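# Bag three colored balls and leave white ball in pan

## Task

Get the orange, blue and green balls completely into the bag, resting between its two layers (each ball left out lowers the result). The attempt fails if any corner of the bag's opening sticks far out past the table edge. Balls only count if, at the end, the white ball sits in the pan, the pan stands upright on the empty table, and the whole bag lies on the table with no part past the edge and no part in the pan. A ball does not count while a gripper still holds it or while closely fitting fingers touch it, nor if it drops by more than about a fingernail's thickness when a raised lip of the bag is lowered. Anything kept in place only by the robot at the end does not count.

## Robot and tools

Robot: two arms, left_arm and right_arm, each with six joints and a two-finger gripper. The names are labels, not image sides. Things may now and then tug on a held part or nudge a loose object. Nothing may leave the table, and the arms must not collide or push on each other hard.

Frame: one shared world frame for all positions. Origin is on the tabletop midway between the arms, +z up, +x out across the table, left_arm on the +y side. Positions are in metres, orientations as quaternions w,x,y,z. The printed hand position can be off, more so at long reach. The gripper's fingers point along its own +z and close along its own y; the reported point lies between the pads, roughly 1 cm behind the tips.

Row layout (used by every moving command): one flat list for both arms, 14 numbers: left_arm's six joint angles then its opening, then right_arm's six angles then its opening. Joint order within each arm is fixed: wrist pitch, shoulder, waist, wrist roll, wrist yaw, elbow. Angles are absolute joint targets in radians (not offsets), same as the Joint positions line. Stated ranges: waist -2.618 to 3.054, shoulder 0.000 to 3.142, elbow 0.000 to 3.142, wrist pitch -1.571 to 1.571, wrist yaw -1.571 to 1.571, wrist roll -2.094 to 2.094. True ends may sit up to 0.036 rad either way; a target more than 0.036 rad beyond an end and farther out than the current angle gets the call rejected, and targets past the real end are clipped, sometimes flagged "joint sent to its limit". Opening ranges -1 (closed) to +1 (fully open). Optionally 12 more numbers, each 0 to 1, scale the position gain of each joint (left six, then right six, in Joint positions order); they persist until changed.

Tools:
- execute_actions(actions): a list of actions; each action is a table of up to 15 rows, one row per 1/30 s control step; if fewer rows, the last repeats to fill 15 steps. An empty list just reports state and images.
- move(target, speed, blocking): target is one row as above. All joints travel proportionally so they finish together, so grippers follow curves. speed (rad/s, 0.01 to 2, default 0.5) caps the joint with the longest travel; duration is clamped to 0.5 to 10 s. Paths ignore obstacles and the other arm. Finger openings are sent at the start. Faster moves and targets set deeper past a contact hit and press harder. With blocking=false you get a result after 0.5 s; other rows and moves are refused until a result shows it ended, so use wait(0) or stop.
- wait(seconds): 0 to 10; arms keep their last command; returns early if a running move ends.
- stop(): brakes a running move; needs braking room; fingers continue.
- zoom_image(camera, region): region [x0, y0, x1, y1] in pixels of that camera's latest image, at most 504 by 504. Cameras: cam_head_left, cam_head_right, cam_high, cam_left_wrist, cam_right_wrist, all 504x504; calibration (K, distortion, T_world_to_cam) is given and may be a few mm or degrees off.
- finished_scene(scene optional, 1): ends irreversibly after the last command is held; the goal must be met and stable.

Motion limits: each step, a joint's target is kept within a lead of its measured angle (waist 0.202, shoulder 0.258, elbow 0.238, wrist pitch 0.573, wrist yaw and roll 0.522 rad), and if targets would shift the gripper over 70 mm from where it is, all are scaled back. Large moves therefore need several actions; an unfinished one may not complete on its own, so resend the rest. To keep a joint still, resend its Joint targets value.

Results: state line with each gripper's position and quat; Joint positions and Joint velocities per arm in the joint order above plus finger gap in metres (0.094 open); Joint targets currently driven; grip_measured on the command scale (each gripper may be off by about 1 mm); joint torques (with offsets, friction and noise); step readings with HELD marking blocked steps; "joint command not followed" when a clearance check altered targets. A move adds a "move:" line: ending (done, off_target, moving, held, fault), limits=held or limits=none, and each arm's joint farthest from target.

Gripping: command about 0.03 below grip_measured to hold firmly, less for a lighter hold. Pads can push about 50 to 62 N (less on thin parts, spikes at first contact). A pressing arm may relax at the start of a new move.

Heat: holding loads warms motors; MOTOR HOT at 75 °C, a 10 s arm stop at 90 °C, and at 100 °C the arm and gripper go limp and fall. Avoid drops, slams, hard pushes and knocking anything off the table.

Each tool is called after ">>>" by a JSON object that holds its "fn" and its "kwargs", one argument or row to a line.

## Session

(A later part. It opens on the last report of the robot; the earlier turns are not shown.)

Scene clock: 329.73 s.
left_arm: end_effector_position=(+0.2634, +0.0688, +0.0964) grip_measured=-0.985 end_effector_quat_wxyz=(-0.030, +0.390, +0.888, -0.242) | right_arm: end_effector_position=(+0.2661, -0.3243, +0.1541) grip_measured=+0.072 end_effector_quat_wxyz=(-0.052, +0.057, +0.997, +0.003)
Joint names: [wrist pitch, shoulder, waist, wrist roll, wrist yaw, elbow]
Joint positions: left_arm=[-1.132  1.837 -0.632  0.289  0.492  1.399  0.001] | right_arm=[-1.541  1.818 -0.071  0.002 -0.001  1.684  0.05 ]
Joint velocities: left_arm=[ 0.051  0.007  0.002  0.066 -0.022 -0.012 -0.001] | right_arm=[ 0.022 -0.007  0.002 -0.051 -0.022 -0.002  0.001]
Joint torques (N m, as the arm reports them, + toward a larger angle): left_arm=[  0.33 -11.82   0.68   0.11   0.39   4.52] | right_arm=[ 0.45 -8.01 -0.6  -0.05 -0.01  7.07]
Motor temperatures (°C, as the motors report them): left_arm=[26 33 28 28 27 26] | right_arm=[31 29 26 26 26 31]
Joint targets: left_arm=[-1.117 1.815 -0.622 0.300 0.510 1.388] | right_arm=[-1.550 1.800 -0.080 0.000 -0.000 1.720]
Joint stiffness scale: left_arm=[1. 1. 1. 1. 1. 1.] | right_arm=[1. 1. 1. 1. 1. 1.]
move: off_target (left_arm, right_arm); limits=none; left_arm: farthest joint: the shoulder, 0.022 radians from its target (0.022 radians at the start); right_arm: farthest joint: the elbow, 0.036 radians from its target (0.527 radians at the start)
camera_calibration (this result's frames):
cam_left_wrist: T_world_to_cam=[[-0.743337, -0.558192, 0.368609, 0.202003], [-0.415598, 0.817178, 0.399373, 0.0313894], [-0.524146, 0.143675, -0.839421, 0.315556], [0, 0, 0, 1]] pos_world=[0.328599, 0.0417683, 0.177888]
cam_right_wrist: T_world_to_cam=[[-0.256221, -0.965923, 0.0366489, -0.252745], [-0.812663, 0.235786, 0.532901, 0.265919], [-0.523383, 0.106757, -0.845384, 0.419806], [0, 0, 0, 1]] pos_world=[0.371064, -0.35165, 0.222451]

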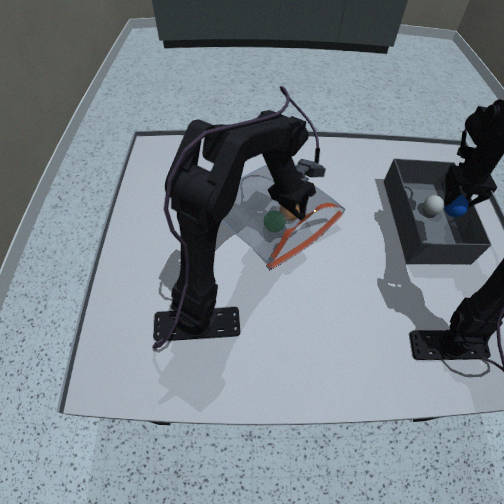

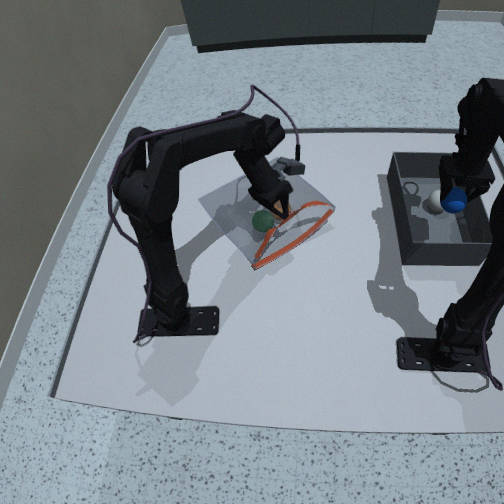

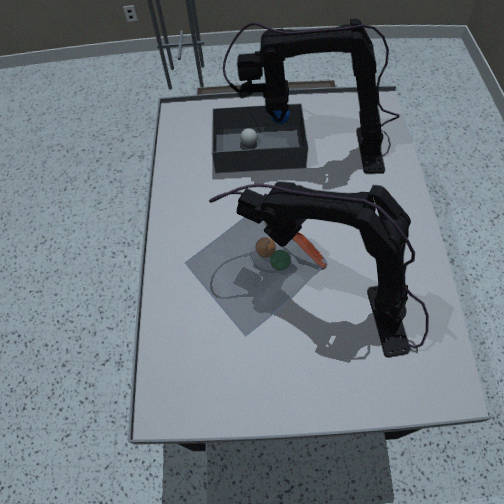

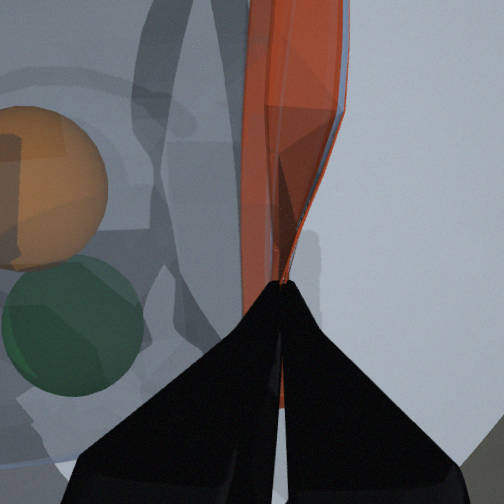

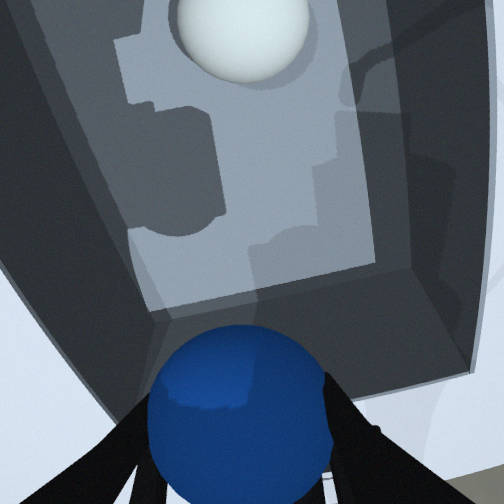

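>>> {"fn": "move", "kwargs": {
  "target": [-1.117,1.815,-0.622,0.3,0.51,1.388,-1, 0,0.85,0.5,0,0,0.5,0.06],
  "speed": 0.8
}}

>>> {"fn": "move", "kwargs": {
  "target": [-1.117,1.815,-0.622,0.3,0.51,1.388,-1, 1.385,1.88,0.80,0,0,0.27,0.06],
  "speed": 0.8
}}

>>> {"fn": "move", "kwargs": {
  "target": [-1.117,1.815,-0.622,0.3,0.51,1.388,-1, 1.34,2.0,0.80,0,0,0.44,0.06],
  "speed": 0.2
}}

Scene clock: 337.17 s.
left_arm: end_effector_position=(+0.2634, +0.0688, +0.0964) grip_measured=-0.985 end_effector_quat_wxyz=(-0.030, +0.390, +0.888, -0.242) | right_arm: end_effector_position=(+0.2569, -0.1467, +0.1990) grip_measured=+0.072 end_effector_quat_wxyz=(+0.547, -0.183, +0.807, +0.125)
Joint names: [wrist pitch, shoulder, waist, wrist roll, wrist yaw, elbow]
Joint positions: left_arm=[-1.132  1.837 -0.632  0.289  0.492  1.399  0.001] | right_arm=[-0.021  0.87   0.488  0.002 -0.001  0.512  0.05 ]
Joint velocities: left_arm=[ 0.007 -0.012  0.007 -0.066  0.022  0.007  0.   ] | right_arm=[ 0.051 -0.007 -0.022  0.037 -0.022  0.017 -0.   ]
Joint torques (N m, as the arm reports them, + toward a larger angle): left_arm=[  0.35 -11.84   0.67   0.11   0.4    4.53] | right_arm=[ 2.7  -2.56  0.86 -0.05 -0.01  5.38]
Motor temperatures (°C, as the motors report them): left_arm=[26 33 28 28 27 26] | right_arm=[31 29 26 26 26 31]
Joint targets: left_arm=[-1.117 1.815 -0.622 0.300 0.510 1.388] | right_arm=[-0.000 0.850 0.500 -0.000 -0.000 0.500]
Joint stiffness scale: left_arm=[1. 1. 1. 1. 1. 1.] | right_arm=[1. 1. 1. 1. 1. 1.]
move: off_target (left_arm, right_arm); limits=none; left_arm: farthest joint: the shoulder, 0.022 radians from its target (0.022 radians at the start); right_arm: farthest joint: the wrist pitch, 0.021 radians from its target (1.541 radians at the start)
camera_calibration (this result's frames):
cam_left_wrist: T_world_to_cam=[[-0.743337, -0.558192, 0.368609, 0.202003], [-0.415598, 0.817178, 0.399373, 0.0313894], [-0.524146, 0.143675, -0.839421, 0.315556], [0, 0, 0, 1]] pos_world=[0.328599, 0.0417683, 0.177888]
cam_right_wrist: T_world_to_cam=[[0.359677, -0.923782, -0.131375, -0.203804], [-0.727791, -0.18964, -0.659057, 0.345605], [0.583911, 0.332662, -0.74053, 0.161846], [0, 0, 0, 1]] pos_world=[0.230328, -0.17657, 0.320851]

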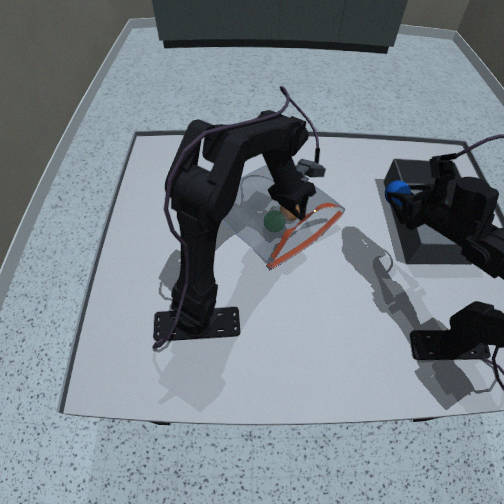

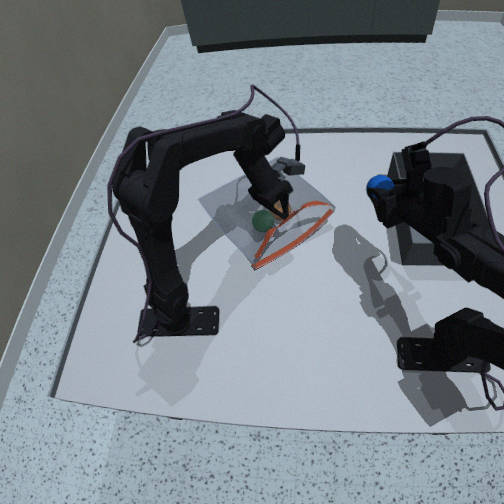

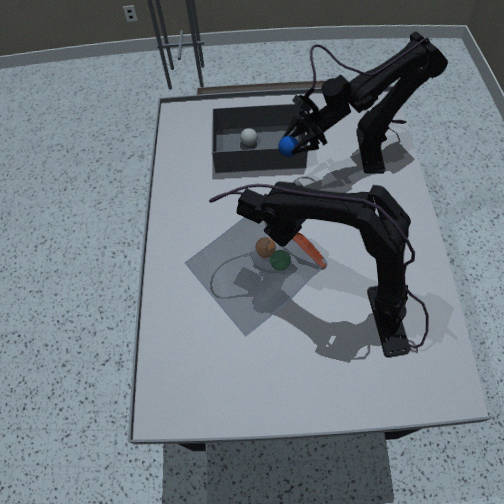

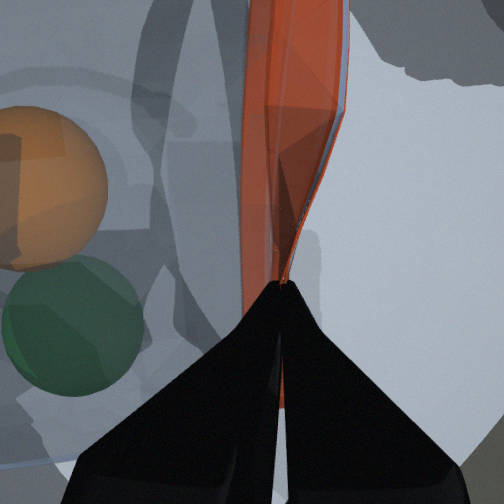

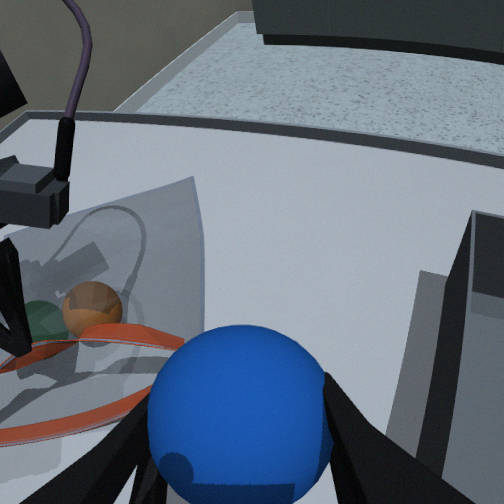

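Scene clock: 339.80 s.
left_arm: end_effector_position=(+0.2634, +0.0688, +0.0964) grip_measured=-0.985 end_effector_quat_wxyz=(-0.030, +0.390, +0.888, -0.242) | right_arm: end_effector_position=(+0.2498, -0.0195, +0.0689) grip_measured=+0.072 end_effector_quat_wxyz=(+0.580, -0.285, +0.728, +0.229)
Joint names: [wrist pitch, shoulder, waist, wrist roll, wrist yaw, elbow]
Joint positions: left_arm=[-1.132  1.837 -0.632  0.289  0.492  1.399  0.001] | right_arm=[ 1.364  1.878  0.789  0.002 -0.001  0.29   0.05 ]
Joint velocities: left_arm=[-0.051 -0.007 -0.007 -0.022  0.037  0.002 -0.001] | right_arm=[-0.037 -0.027  0.002  0.022  0.066 -0.002 -0.001]
Joint torques (N m, as the arm reports them, + toward a larger angle): left_arm=[  0.33 -11.85   0.69   0.12   0.39   4.51] | right_arm=[ 2.75 -4.93  0.8  -0.05 -0.01  1.51]
Motor temperatures (°C, as the motors report them): left_arm=[26 33 28 28 27 26] | right_arm=[32 29 26 26 26 31]
Joint targets: left_arm=[-1.117 1.815 -0.622 0.300 0.510 1.388] | right_arm=[1.385 1.880 0.800 0.000 -0.000 0.270]
Joint stiffness scale: left_arm=[1. 1. 1. 1. 1. 1.] | right_arm=[1. 1. 1. 1. 1. 1.]
move: off_target (left_arm, right_arm); limits=none; left_arm: farthest joint: the shoulder, 0.022 radians from its target (0.022 radians at the start); right_arm: farthest joint: the wrist pitch, 0.021 radians from its target (1.406 radians at the start)
camera_calibration (this result's frames):
cam_left_wrist: T_world_to_cam=[[-0.743337, -0.558192, 0.368609, 0.202003], [-0.415598, 0.817178, 0.399373, 0.0313894], [-0.524146, 0.143675, -0.839421, 0.315556], [0, 0, 0, 1]] pos_world=[0.328599, 0.0417683, 0.177888]
cam_right_wrist: T_world_to_cam=[[0.632518, -0.761545, -0.141316, -0.165122], [-0.558392, -0.321906, -0.764575, 0.241192], [0.536768, 0.562517, -0.628852, 0.035877], [0, 0, 0, 1]] pos_world=[0.219865, -0.0682882, 0.183636]

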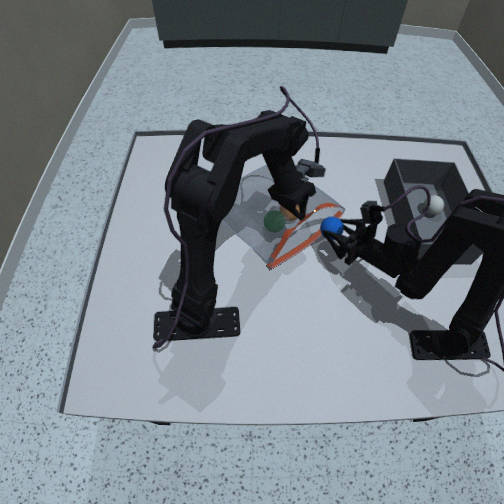

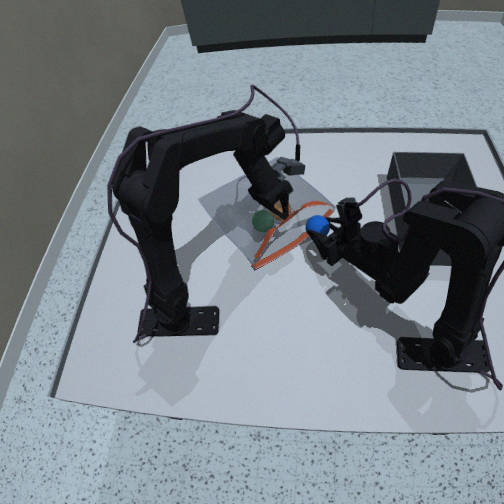

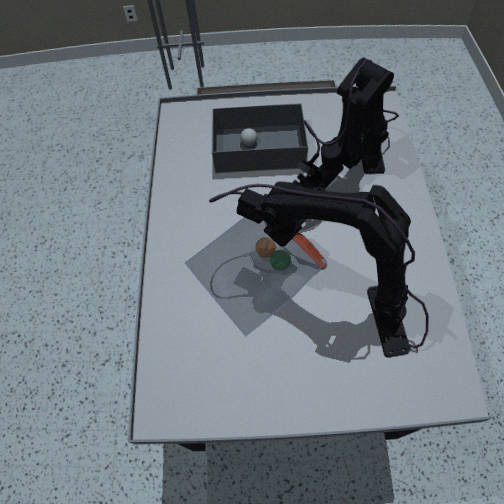

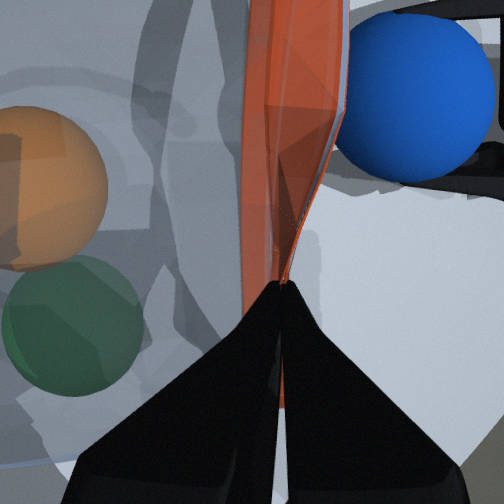

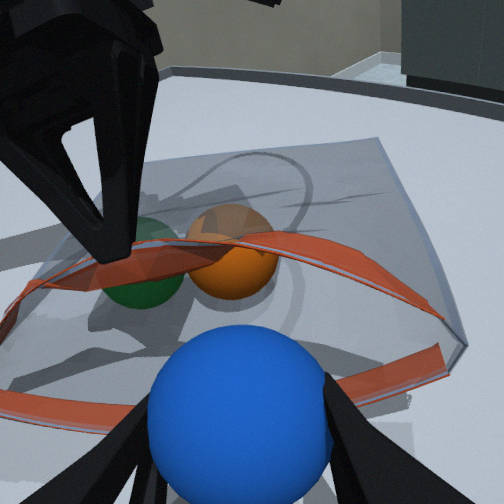

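Scene clock: 340.87 s.
left_arm: end_effector_position=(+0.2634, +0.0688, +0.0964) grip_measured=-0.985 end_effector_quat_wxyz=(-0.030, +0.390, +0.888, -0.242) | right_arm: end_effector_position=(+0.2698, -0.0010, +0.0520) grip_measured=+0.072 end_effector_quat_wxyz=(+0.571, -0.288, +0.735, +0.225)
Joint names: [wrist pitch, shoulder, waist, wrist roll, wrist yaw, elbow]
Joint positions: left_arm=[-1.132  1.837 -0.632  0.289  0.492  1.399  0.001] | right_arm=[ 1.341  1.996  0.789  0.002 -0.001  0.406  0.05 ]
Joint velocities: left_arm=[ 0.022  0.002  0.002 -0.066 -0.007 -0.012  0.   ] | right_arm=[ 0.037 -0.027 -0.002 -0.022  0.022  0.002 -0.   ]
Joint torques (N m, as the arm reports them, + toward a larger angle): left_arm=[  0.34 -11.84   0.66   0.12   0.38   4.53] | right_arm=[ 2.49 -5.63  0.81 -0.05 -0.01  4.91]
Motor temperatures (°C, as the motors report them): left_arm=[26 33 28 28 27 26] | right_arm=[32 29 26 26 26 31]
Joint targets: left_arm=[-1.117 1.815 -0.622 0.300 0.510 1.388] | right_arm=[1.340 2.000 0.800 -0.000 -0.000 0.440]
Joint stiffness scale: left_arm=[1. 1. 1. 1. 1. 1.] | right_arm=[1. 1. 1. 1. 1. 1.]
move: off_target (left_arm, right_arm); limits=none; left_arm: farthest joint: the shoulder, 0.022 radians from its target (0.022 radians at the start); right_arm: farthest joint: the elbow, 0.034 radians from its target (0.150 radians at the start)
camera_calibration (this result's frames):
cam_left_wrist: T_world_to_cam=[[-0.743337, -0.558192, 0.368609, 0.202003], [-0.415598, 0.817178, 0.399373, 0.0313894], [-0.524146, 0.143675, -0.839421, 0.315556], [0, 0, 0, 1]] pos_world=[0.328599, 0.0417683, 0.177888]
cam_right_wrist: T_world_to_cam=[[0.630039, -0.763843, -0.139981, -0.165456], [-0.571733, -0.334273, -0.749255, 0.248131], [0.525521, 0.552091, -0.64732, 0.00802924], [0, 0, 0, 1]] pos_world=[0.241889, -0.0478721, 0.16795]

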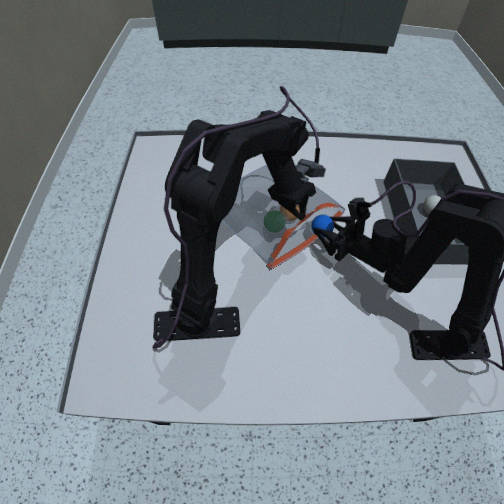

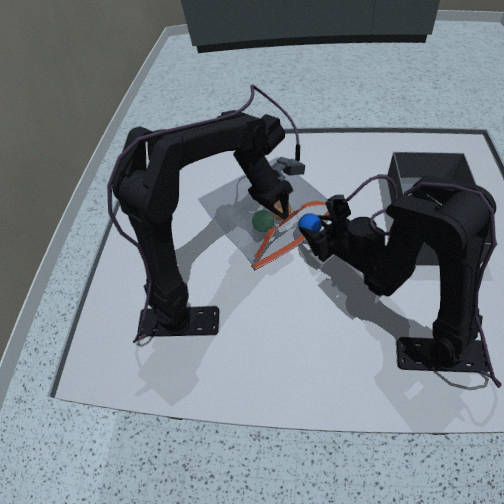

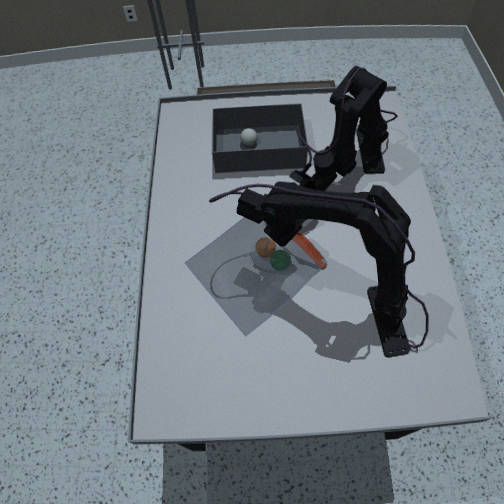

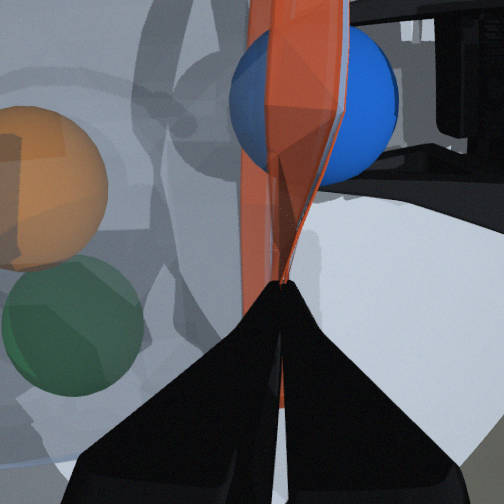

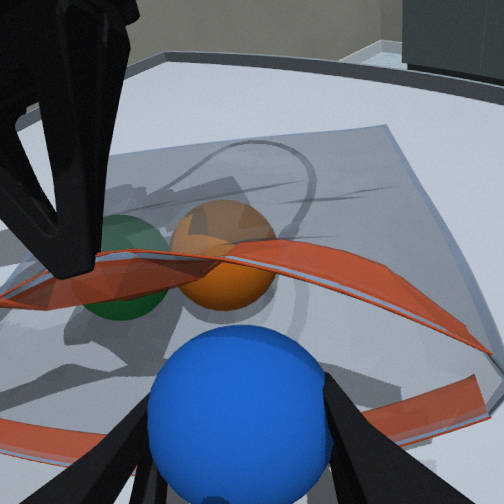

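>>> {"fn": "move", "kwargs": {
  "target": [-1.117,1.815,-0.622,0.3,0.51,1.388,-1, 1.39,2.09,0.80,0,0,0.503,0.06],
  "speed": 0.12
}}

>>> {"fn": "move", "kwargs": {
  "target": [-1.117,1.815,-0.622,0.3,0.51,1.388,-1, 1.205,2.166,0.80,0,0,0.716,0.06],
  "speed": 0.15
}}

Scene clock: 346.17 s.
left_arm: end_effector_position=(+0.2634, +0.0688, +0.0964) grip_measured=-0.985 end_effector_quat_wxyz=(-0.030, +0.390, +0.888, -0.242) | right_arm: end_effector_position=(+0.2802, +0.0087, +0.0397) grip_measured=+0.072 end_effector_quat_wxyz=(+0.571, -0.288, +0.735, +0.225)
Joint names: [wrist pitch, shoulder, waist, wrist roll, wrist yaw, elbow]
Joint positions: left_arm=[-1.132  1.837 -0.632  0.289  0.492  1.399  0.001] | right_arm=[ 1.37   2.086  0.789  0.002 -0.001  0.469  0.05 ]
Joint velocities: left_arm=[-0.051  0.002  0.012  0.066  0.037 -0.002  0.   ] | right_arm=[ 0.051  0.012 -0.002 -0.051 -0.007 -0.017 -0.001]
Joint torques (N m, as the arm reports them, + toward a larger angle): left_arm=[  0.33 -11.81   0.65   0.11   0.4    4.51] | right_arm=[ 2.73 -6.15  0.81 -0.05 -0.01  4.81]
Motor temperatures (°C, as the motors report them): left_arm=[26 33 28 28 27 26] | right_arm=[33 29 26 26 26 31]
Joint targets: left_arm=[-1.117 1.815 -0.622 0.300 0.510 1.388] | right_arm=[1.390 2.090 0.800 0.000 0.000 0.503]
Joint stiffness scale: left_arm=[1. 1. 1. 1. 1. 1.] | right_arm=[1. 1. 1. 1. 1. 1.]
move: off_target (left_arm, right_arm); limits=none; left_arm: farthest joint: the shoulder, 0.022 radians from its target (0.022 radians at the start); right_arm: farthest joint: the elbow, 0.034 radians from its target (0.097 radians at the start)
camera_calibration (this result's frames):
cam_left_wrist: T_world_to_cam=[[-0.743337, -0.558192, 0.368609, 0.202003], [-0.415598, 0.817178, 0.399373, 0.0313894], [-0.524146, 0.143675, -0.839421, 0.315556], [0, 0, 0, 1]] pos_world=[0.328599, 0.0417683, 0.177888]
cam_right_wrist: T_world_to_cam=[[0.630039, -0.763843, -0.139981, -0.166357], [-0.571733, -0.334273, -0.749255, 0.248177], [0.525521, 0.552091, -0.64732, -0.0107983], [0, 0, 0, 1]] pos_world=[0.252377, -0.0381497, 0.155671]

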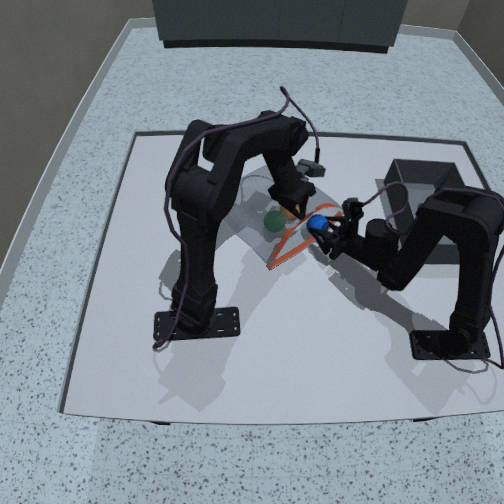

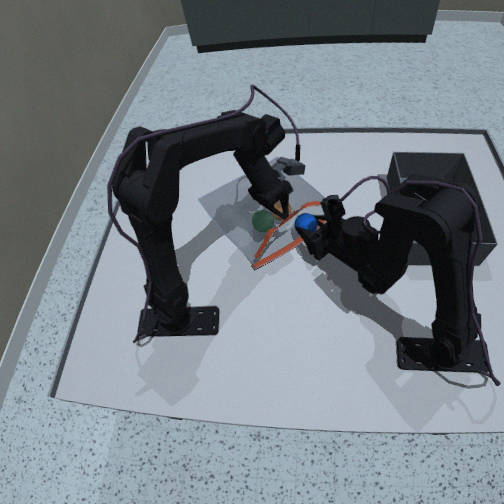

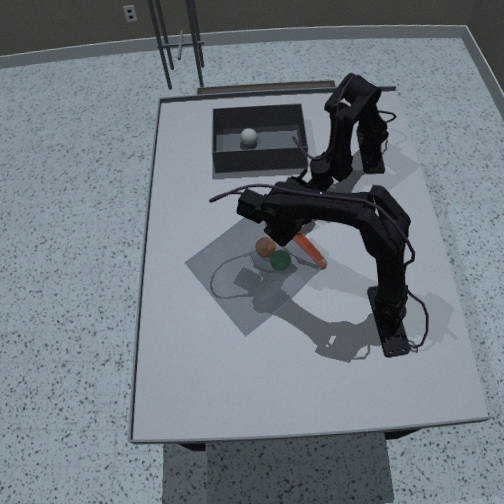

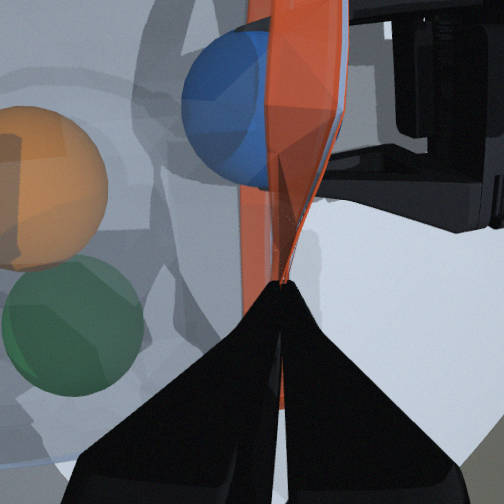

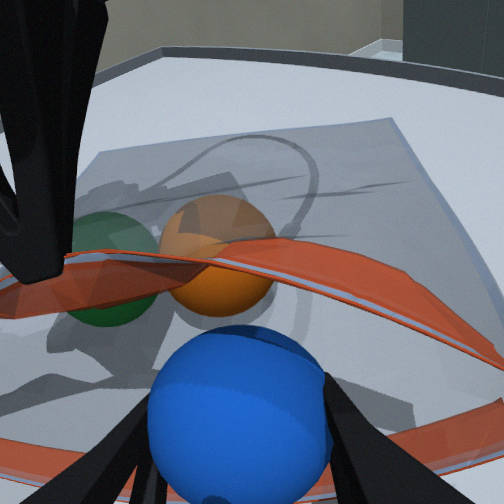

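Scene clock: 348.37 s.
left_arm: end_effector_position=(+0.2635, +0.0688, +0.0964) grip_measured=-0.985 end_effector_quat_wxyz=(-0.030, +0.391, +0.888, -0.242) | right_arm: end_effector_position=(+0.3159, +0.0418, +0.0315) grip_measured=+0.072 end_effector_quat_wxyz=(+0.562, -0.291, +0.742, +0.221)
Joint names: [wrist pitch, shoulder, waist, wrist roll, wrist yaw, elbow]
Joint positions: left_arm=[-1.131  1.837 -0.632  0.289  0.492  1.399  0.001] | right_arm=[ 1.207  2.163  0.789  0.002 -0.001  0.681  0.05 ]
Joint velocities: left_arm=[ 0.066  0.002  0.002 -0.007  0.051 -0.012 -0.   ] | right_arm=[-0.022 -0.002  0.012  0.051  0.007 -0.007  0.001]
Joint torques (N m, as the arm reports them, + toward a larger angle): left_arm=[  0.32 -11.81   0.64   0.11   0.39   4.51] | right_arm=[ 2.49 -7.31  0.81 -0.05  0.    5.46]
Motor temperatures (°C, as the motors report them): left_arm=[26 33 28 28 27 26] | right_arm=[33 29 26 26 26 31]
Joint targets: left_arm=[-1.117 1.815 -0.622 0.300 0.510 1.388] | right_arm=[1.205 2.166 0.800 -0.000 -0.000 0.716]
Joint stiffness scale: left_arm=[1. 1. 1. 1. 1. 1.] | right_arm=[1. 1. 1. 1. 1. 1.]
move: off_target (left_arm, right_arm); limits=none; left_arm: farthest joint: the shoulder, 0.022 radians from its target (0.022 radians at the start); right_arm: farthest joint: the elbow, 0.035 radians from its target (0.247 radians at the start)
camera_calibration (this result's frames):
cam_left_wrist: T_world_to_cam=[[-0.743601, -0.558361, 0.367819, 0.202318], [-0.415886, 0.816994, 0.399449, 0.0315052], [-0.523542, 0.14406, -0.839732, 0.315409], [0, 0, 0, 1]] pos_world=[0.328677, 0.0417893, 0.177858]
cam_right_wrist: T_world_to_cam=[[0.627351, -0.766334, -0.138427, -0.16381], [-0.586031, -0.347527, -0.731979, 0.278023], [0.512834, 0.54033, -0.667117, -0.0478978], [0, 0, 0, 1]] pos_world=[0.29026, -0.00303245, 0.148878]

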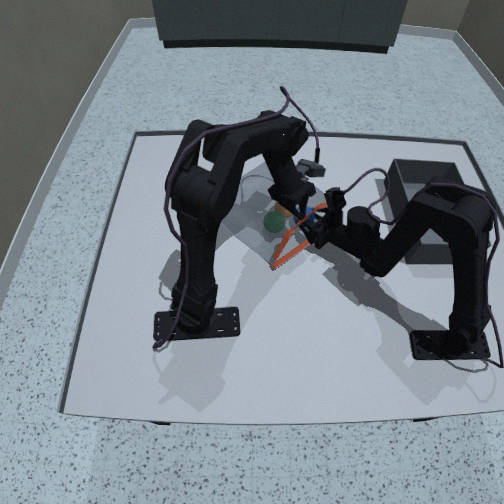

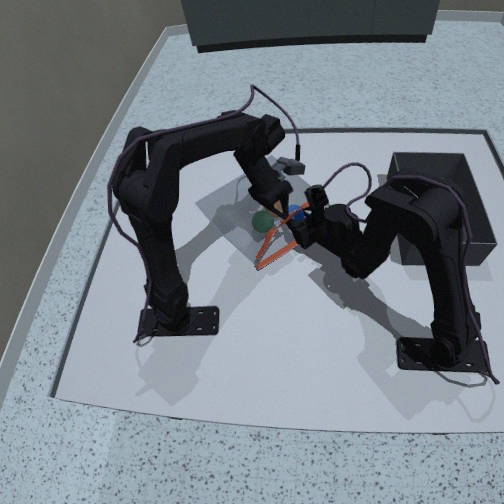

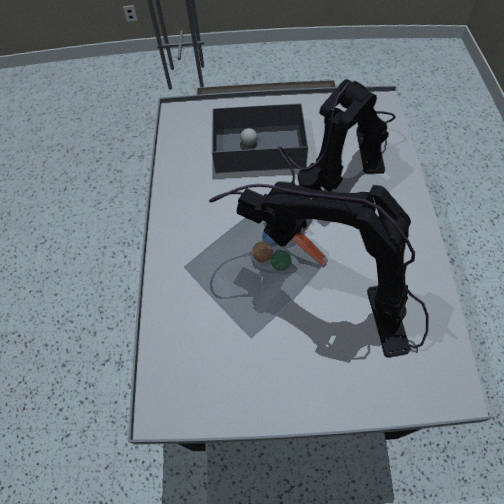

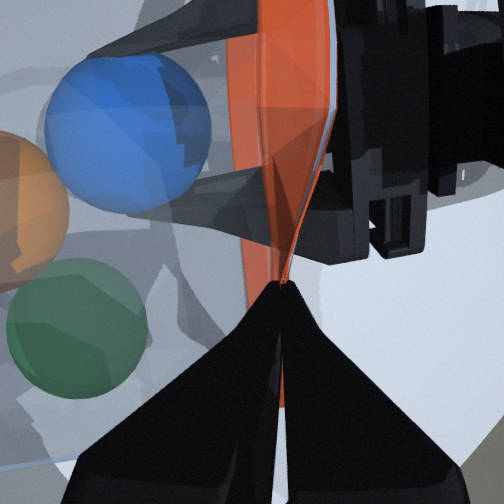

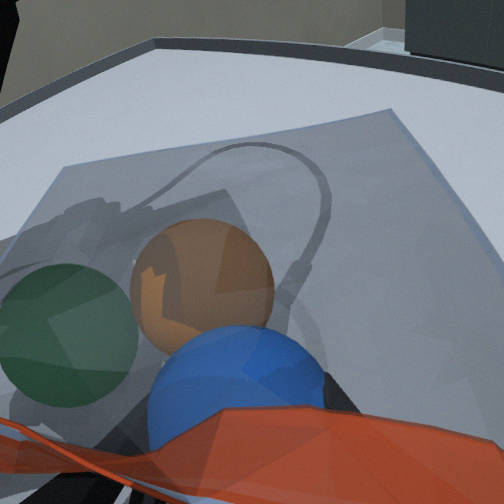

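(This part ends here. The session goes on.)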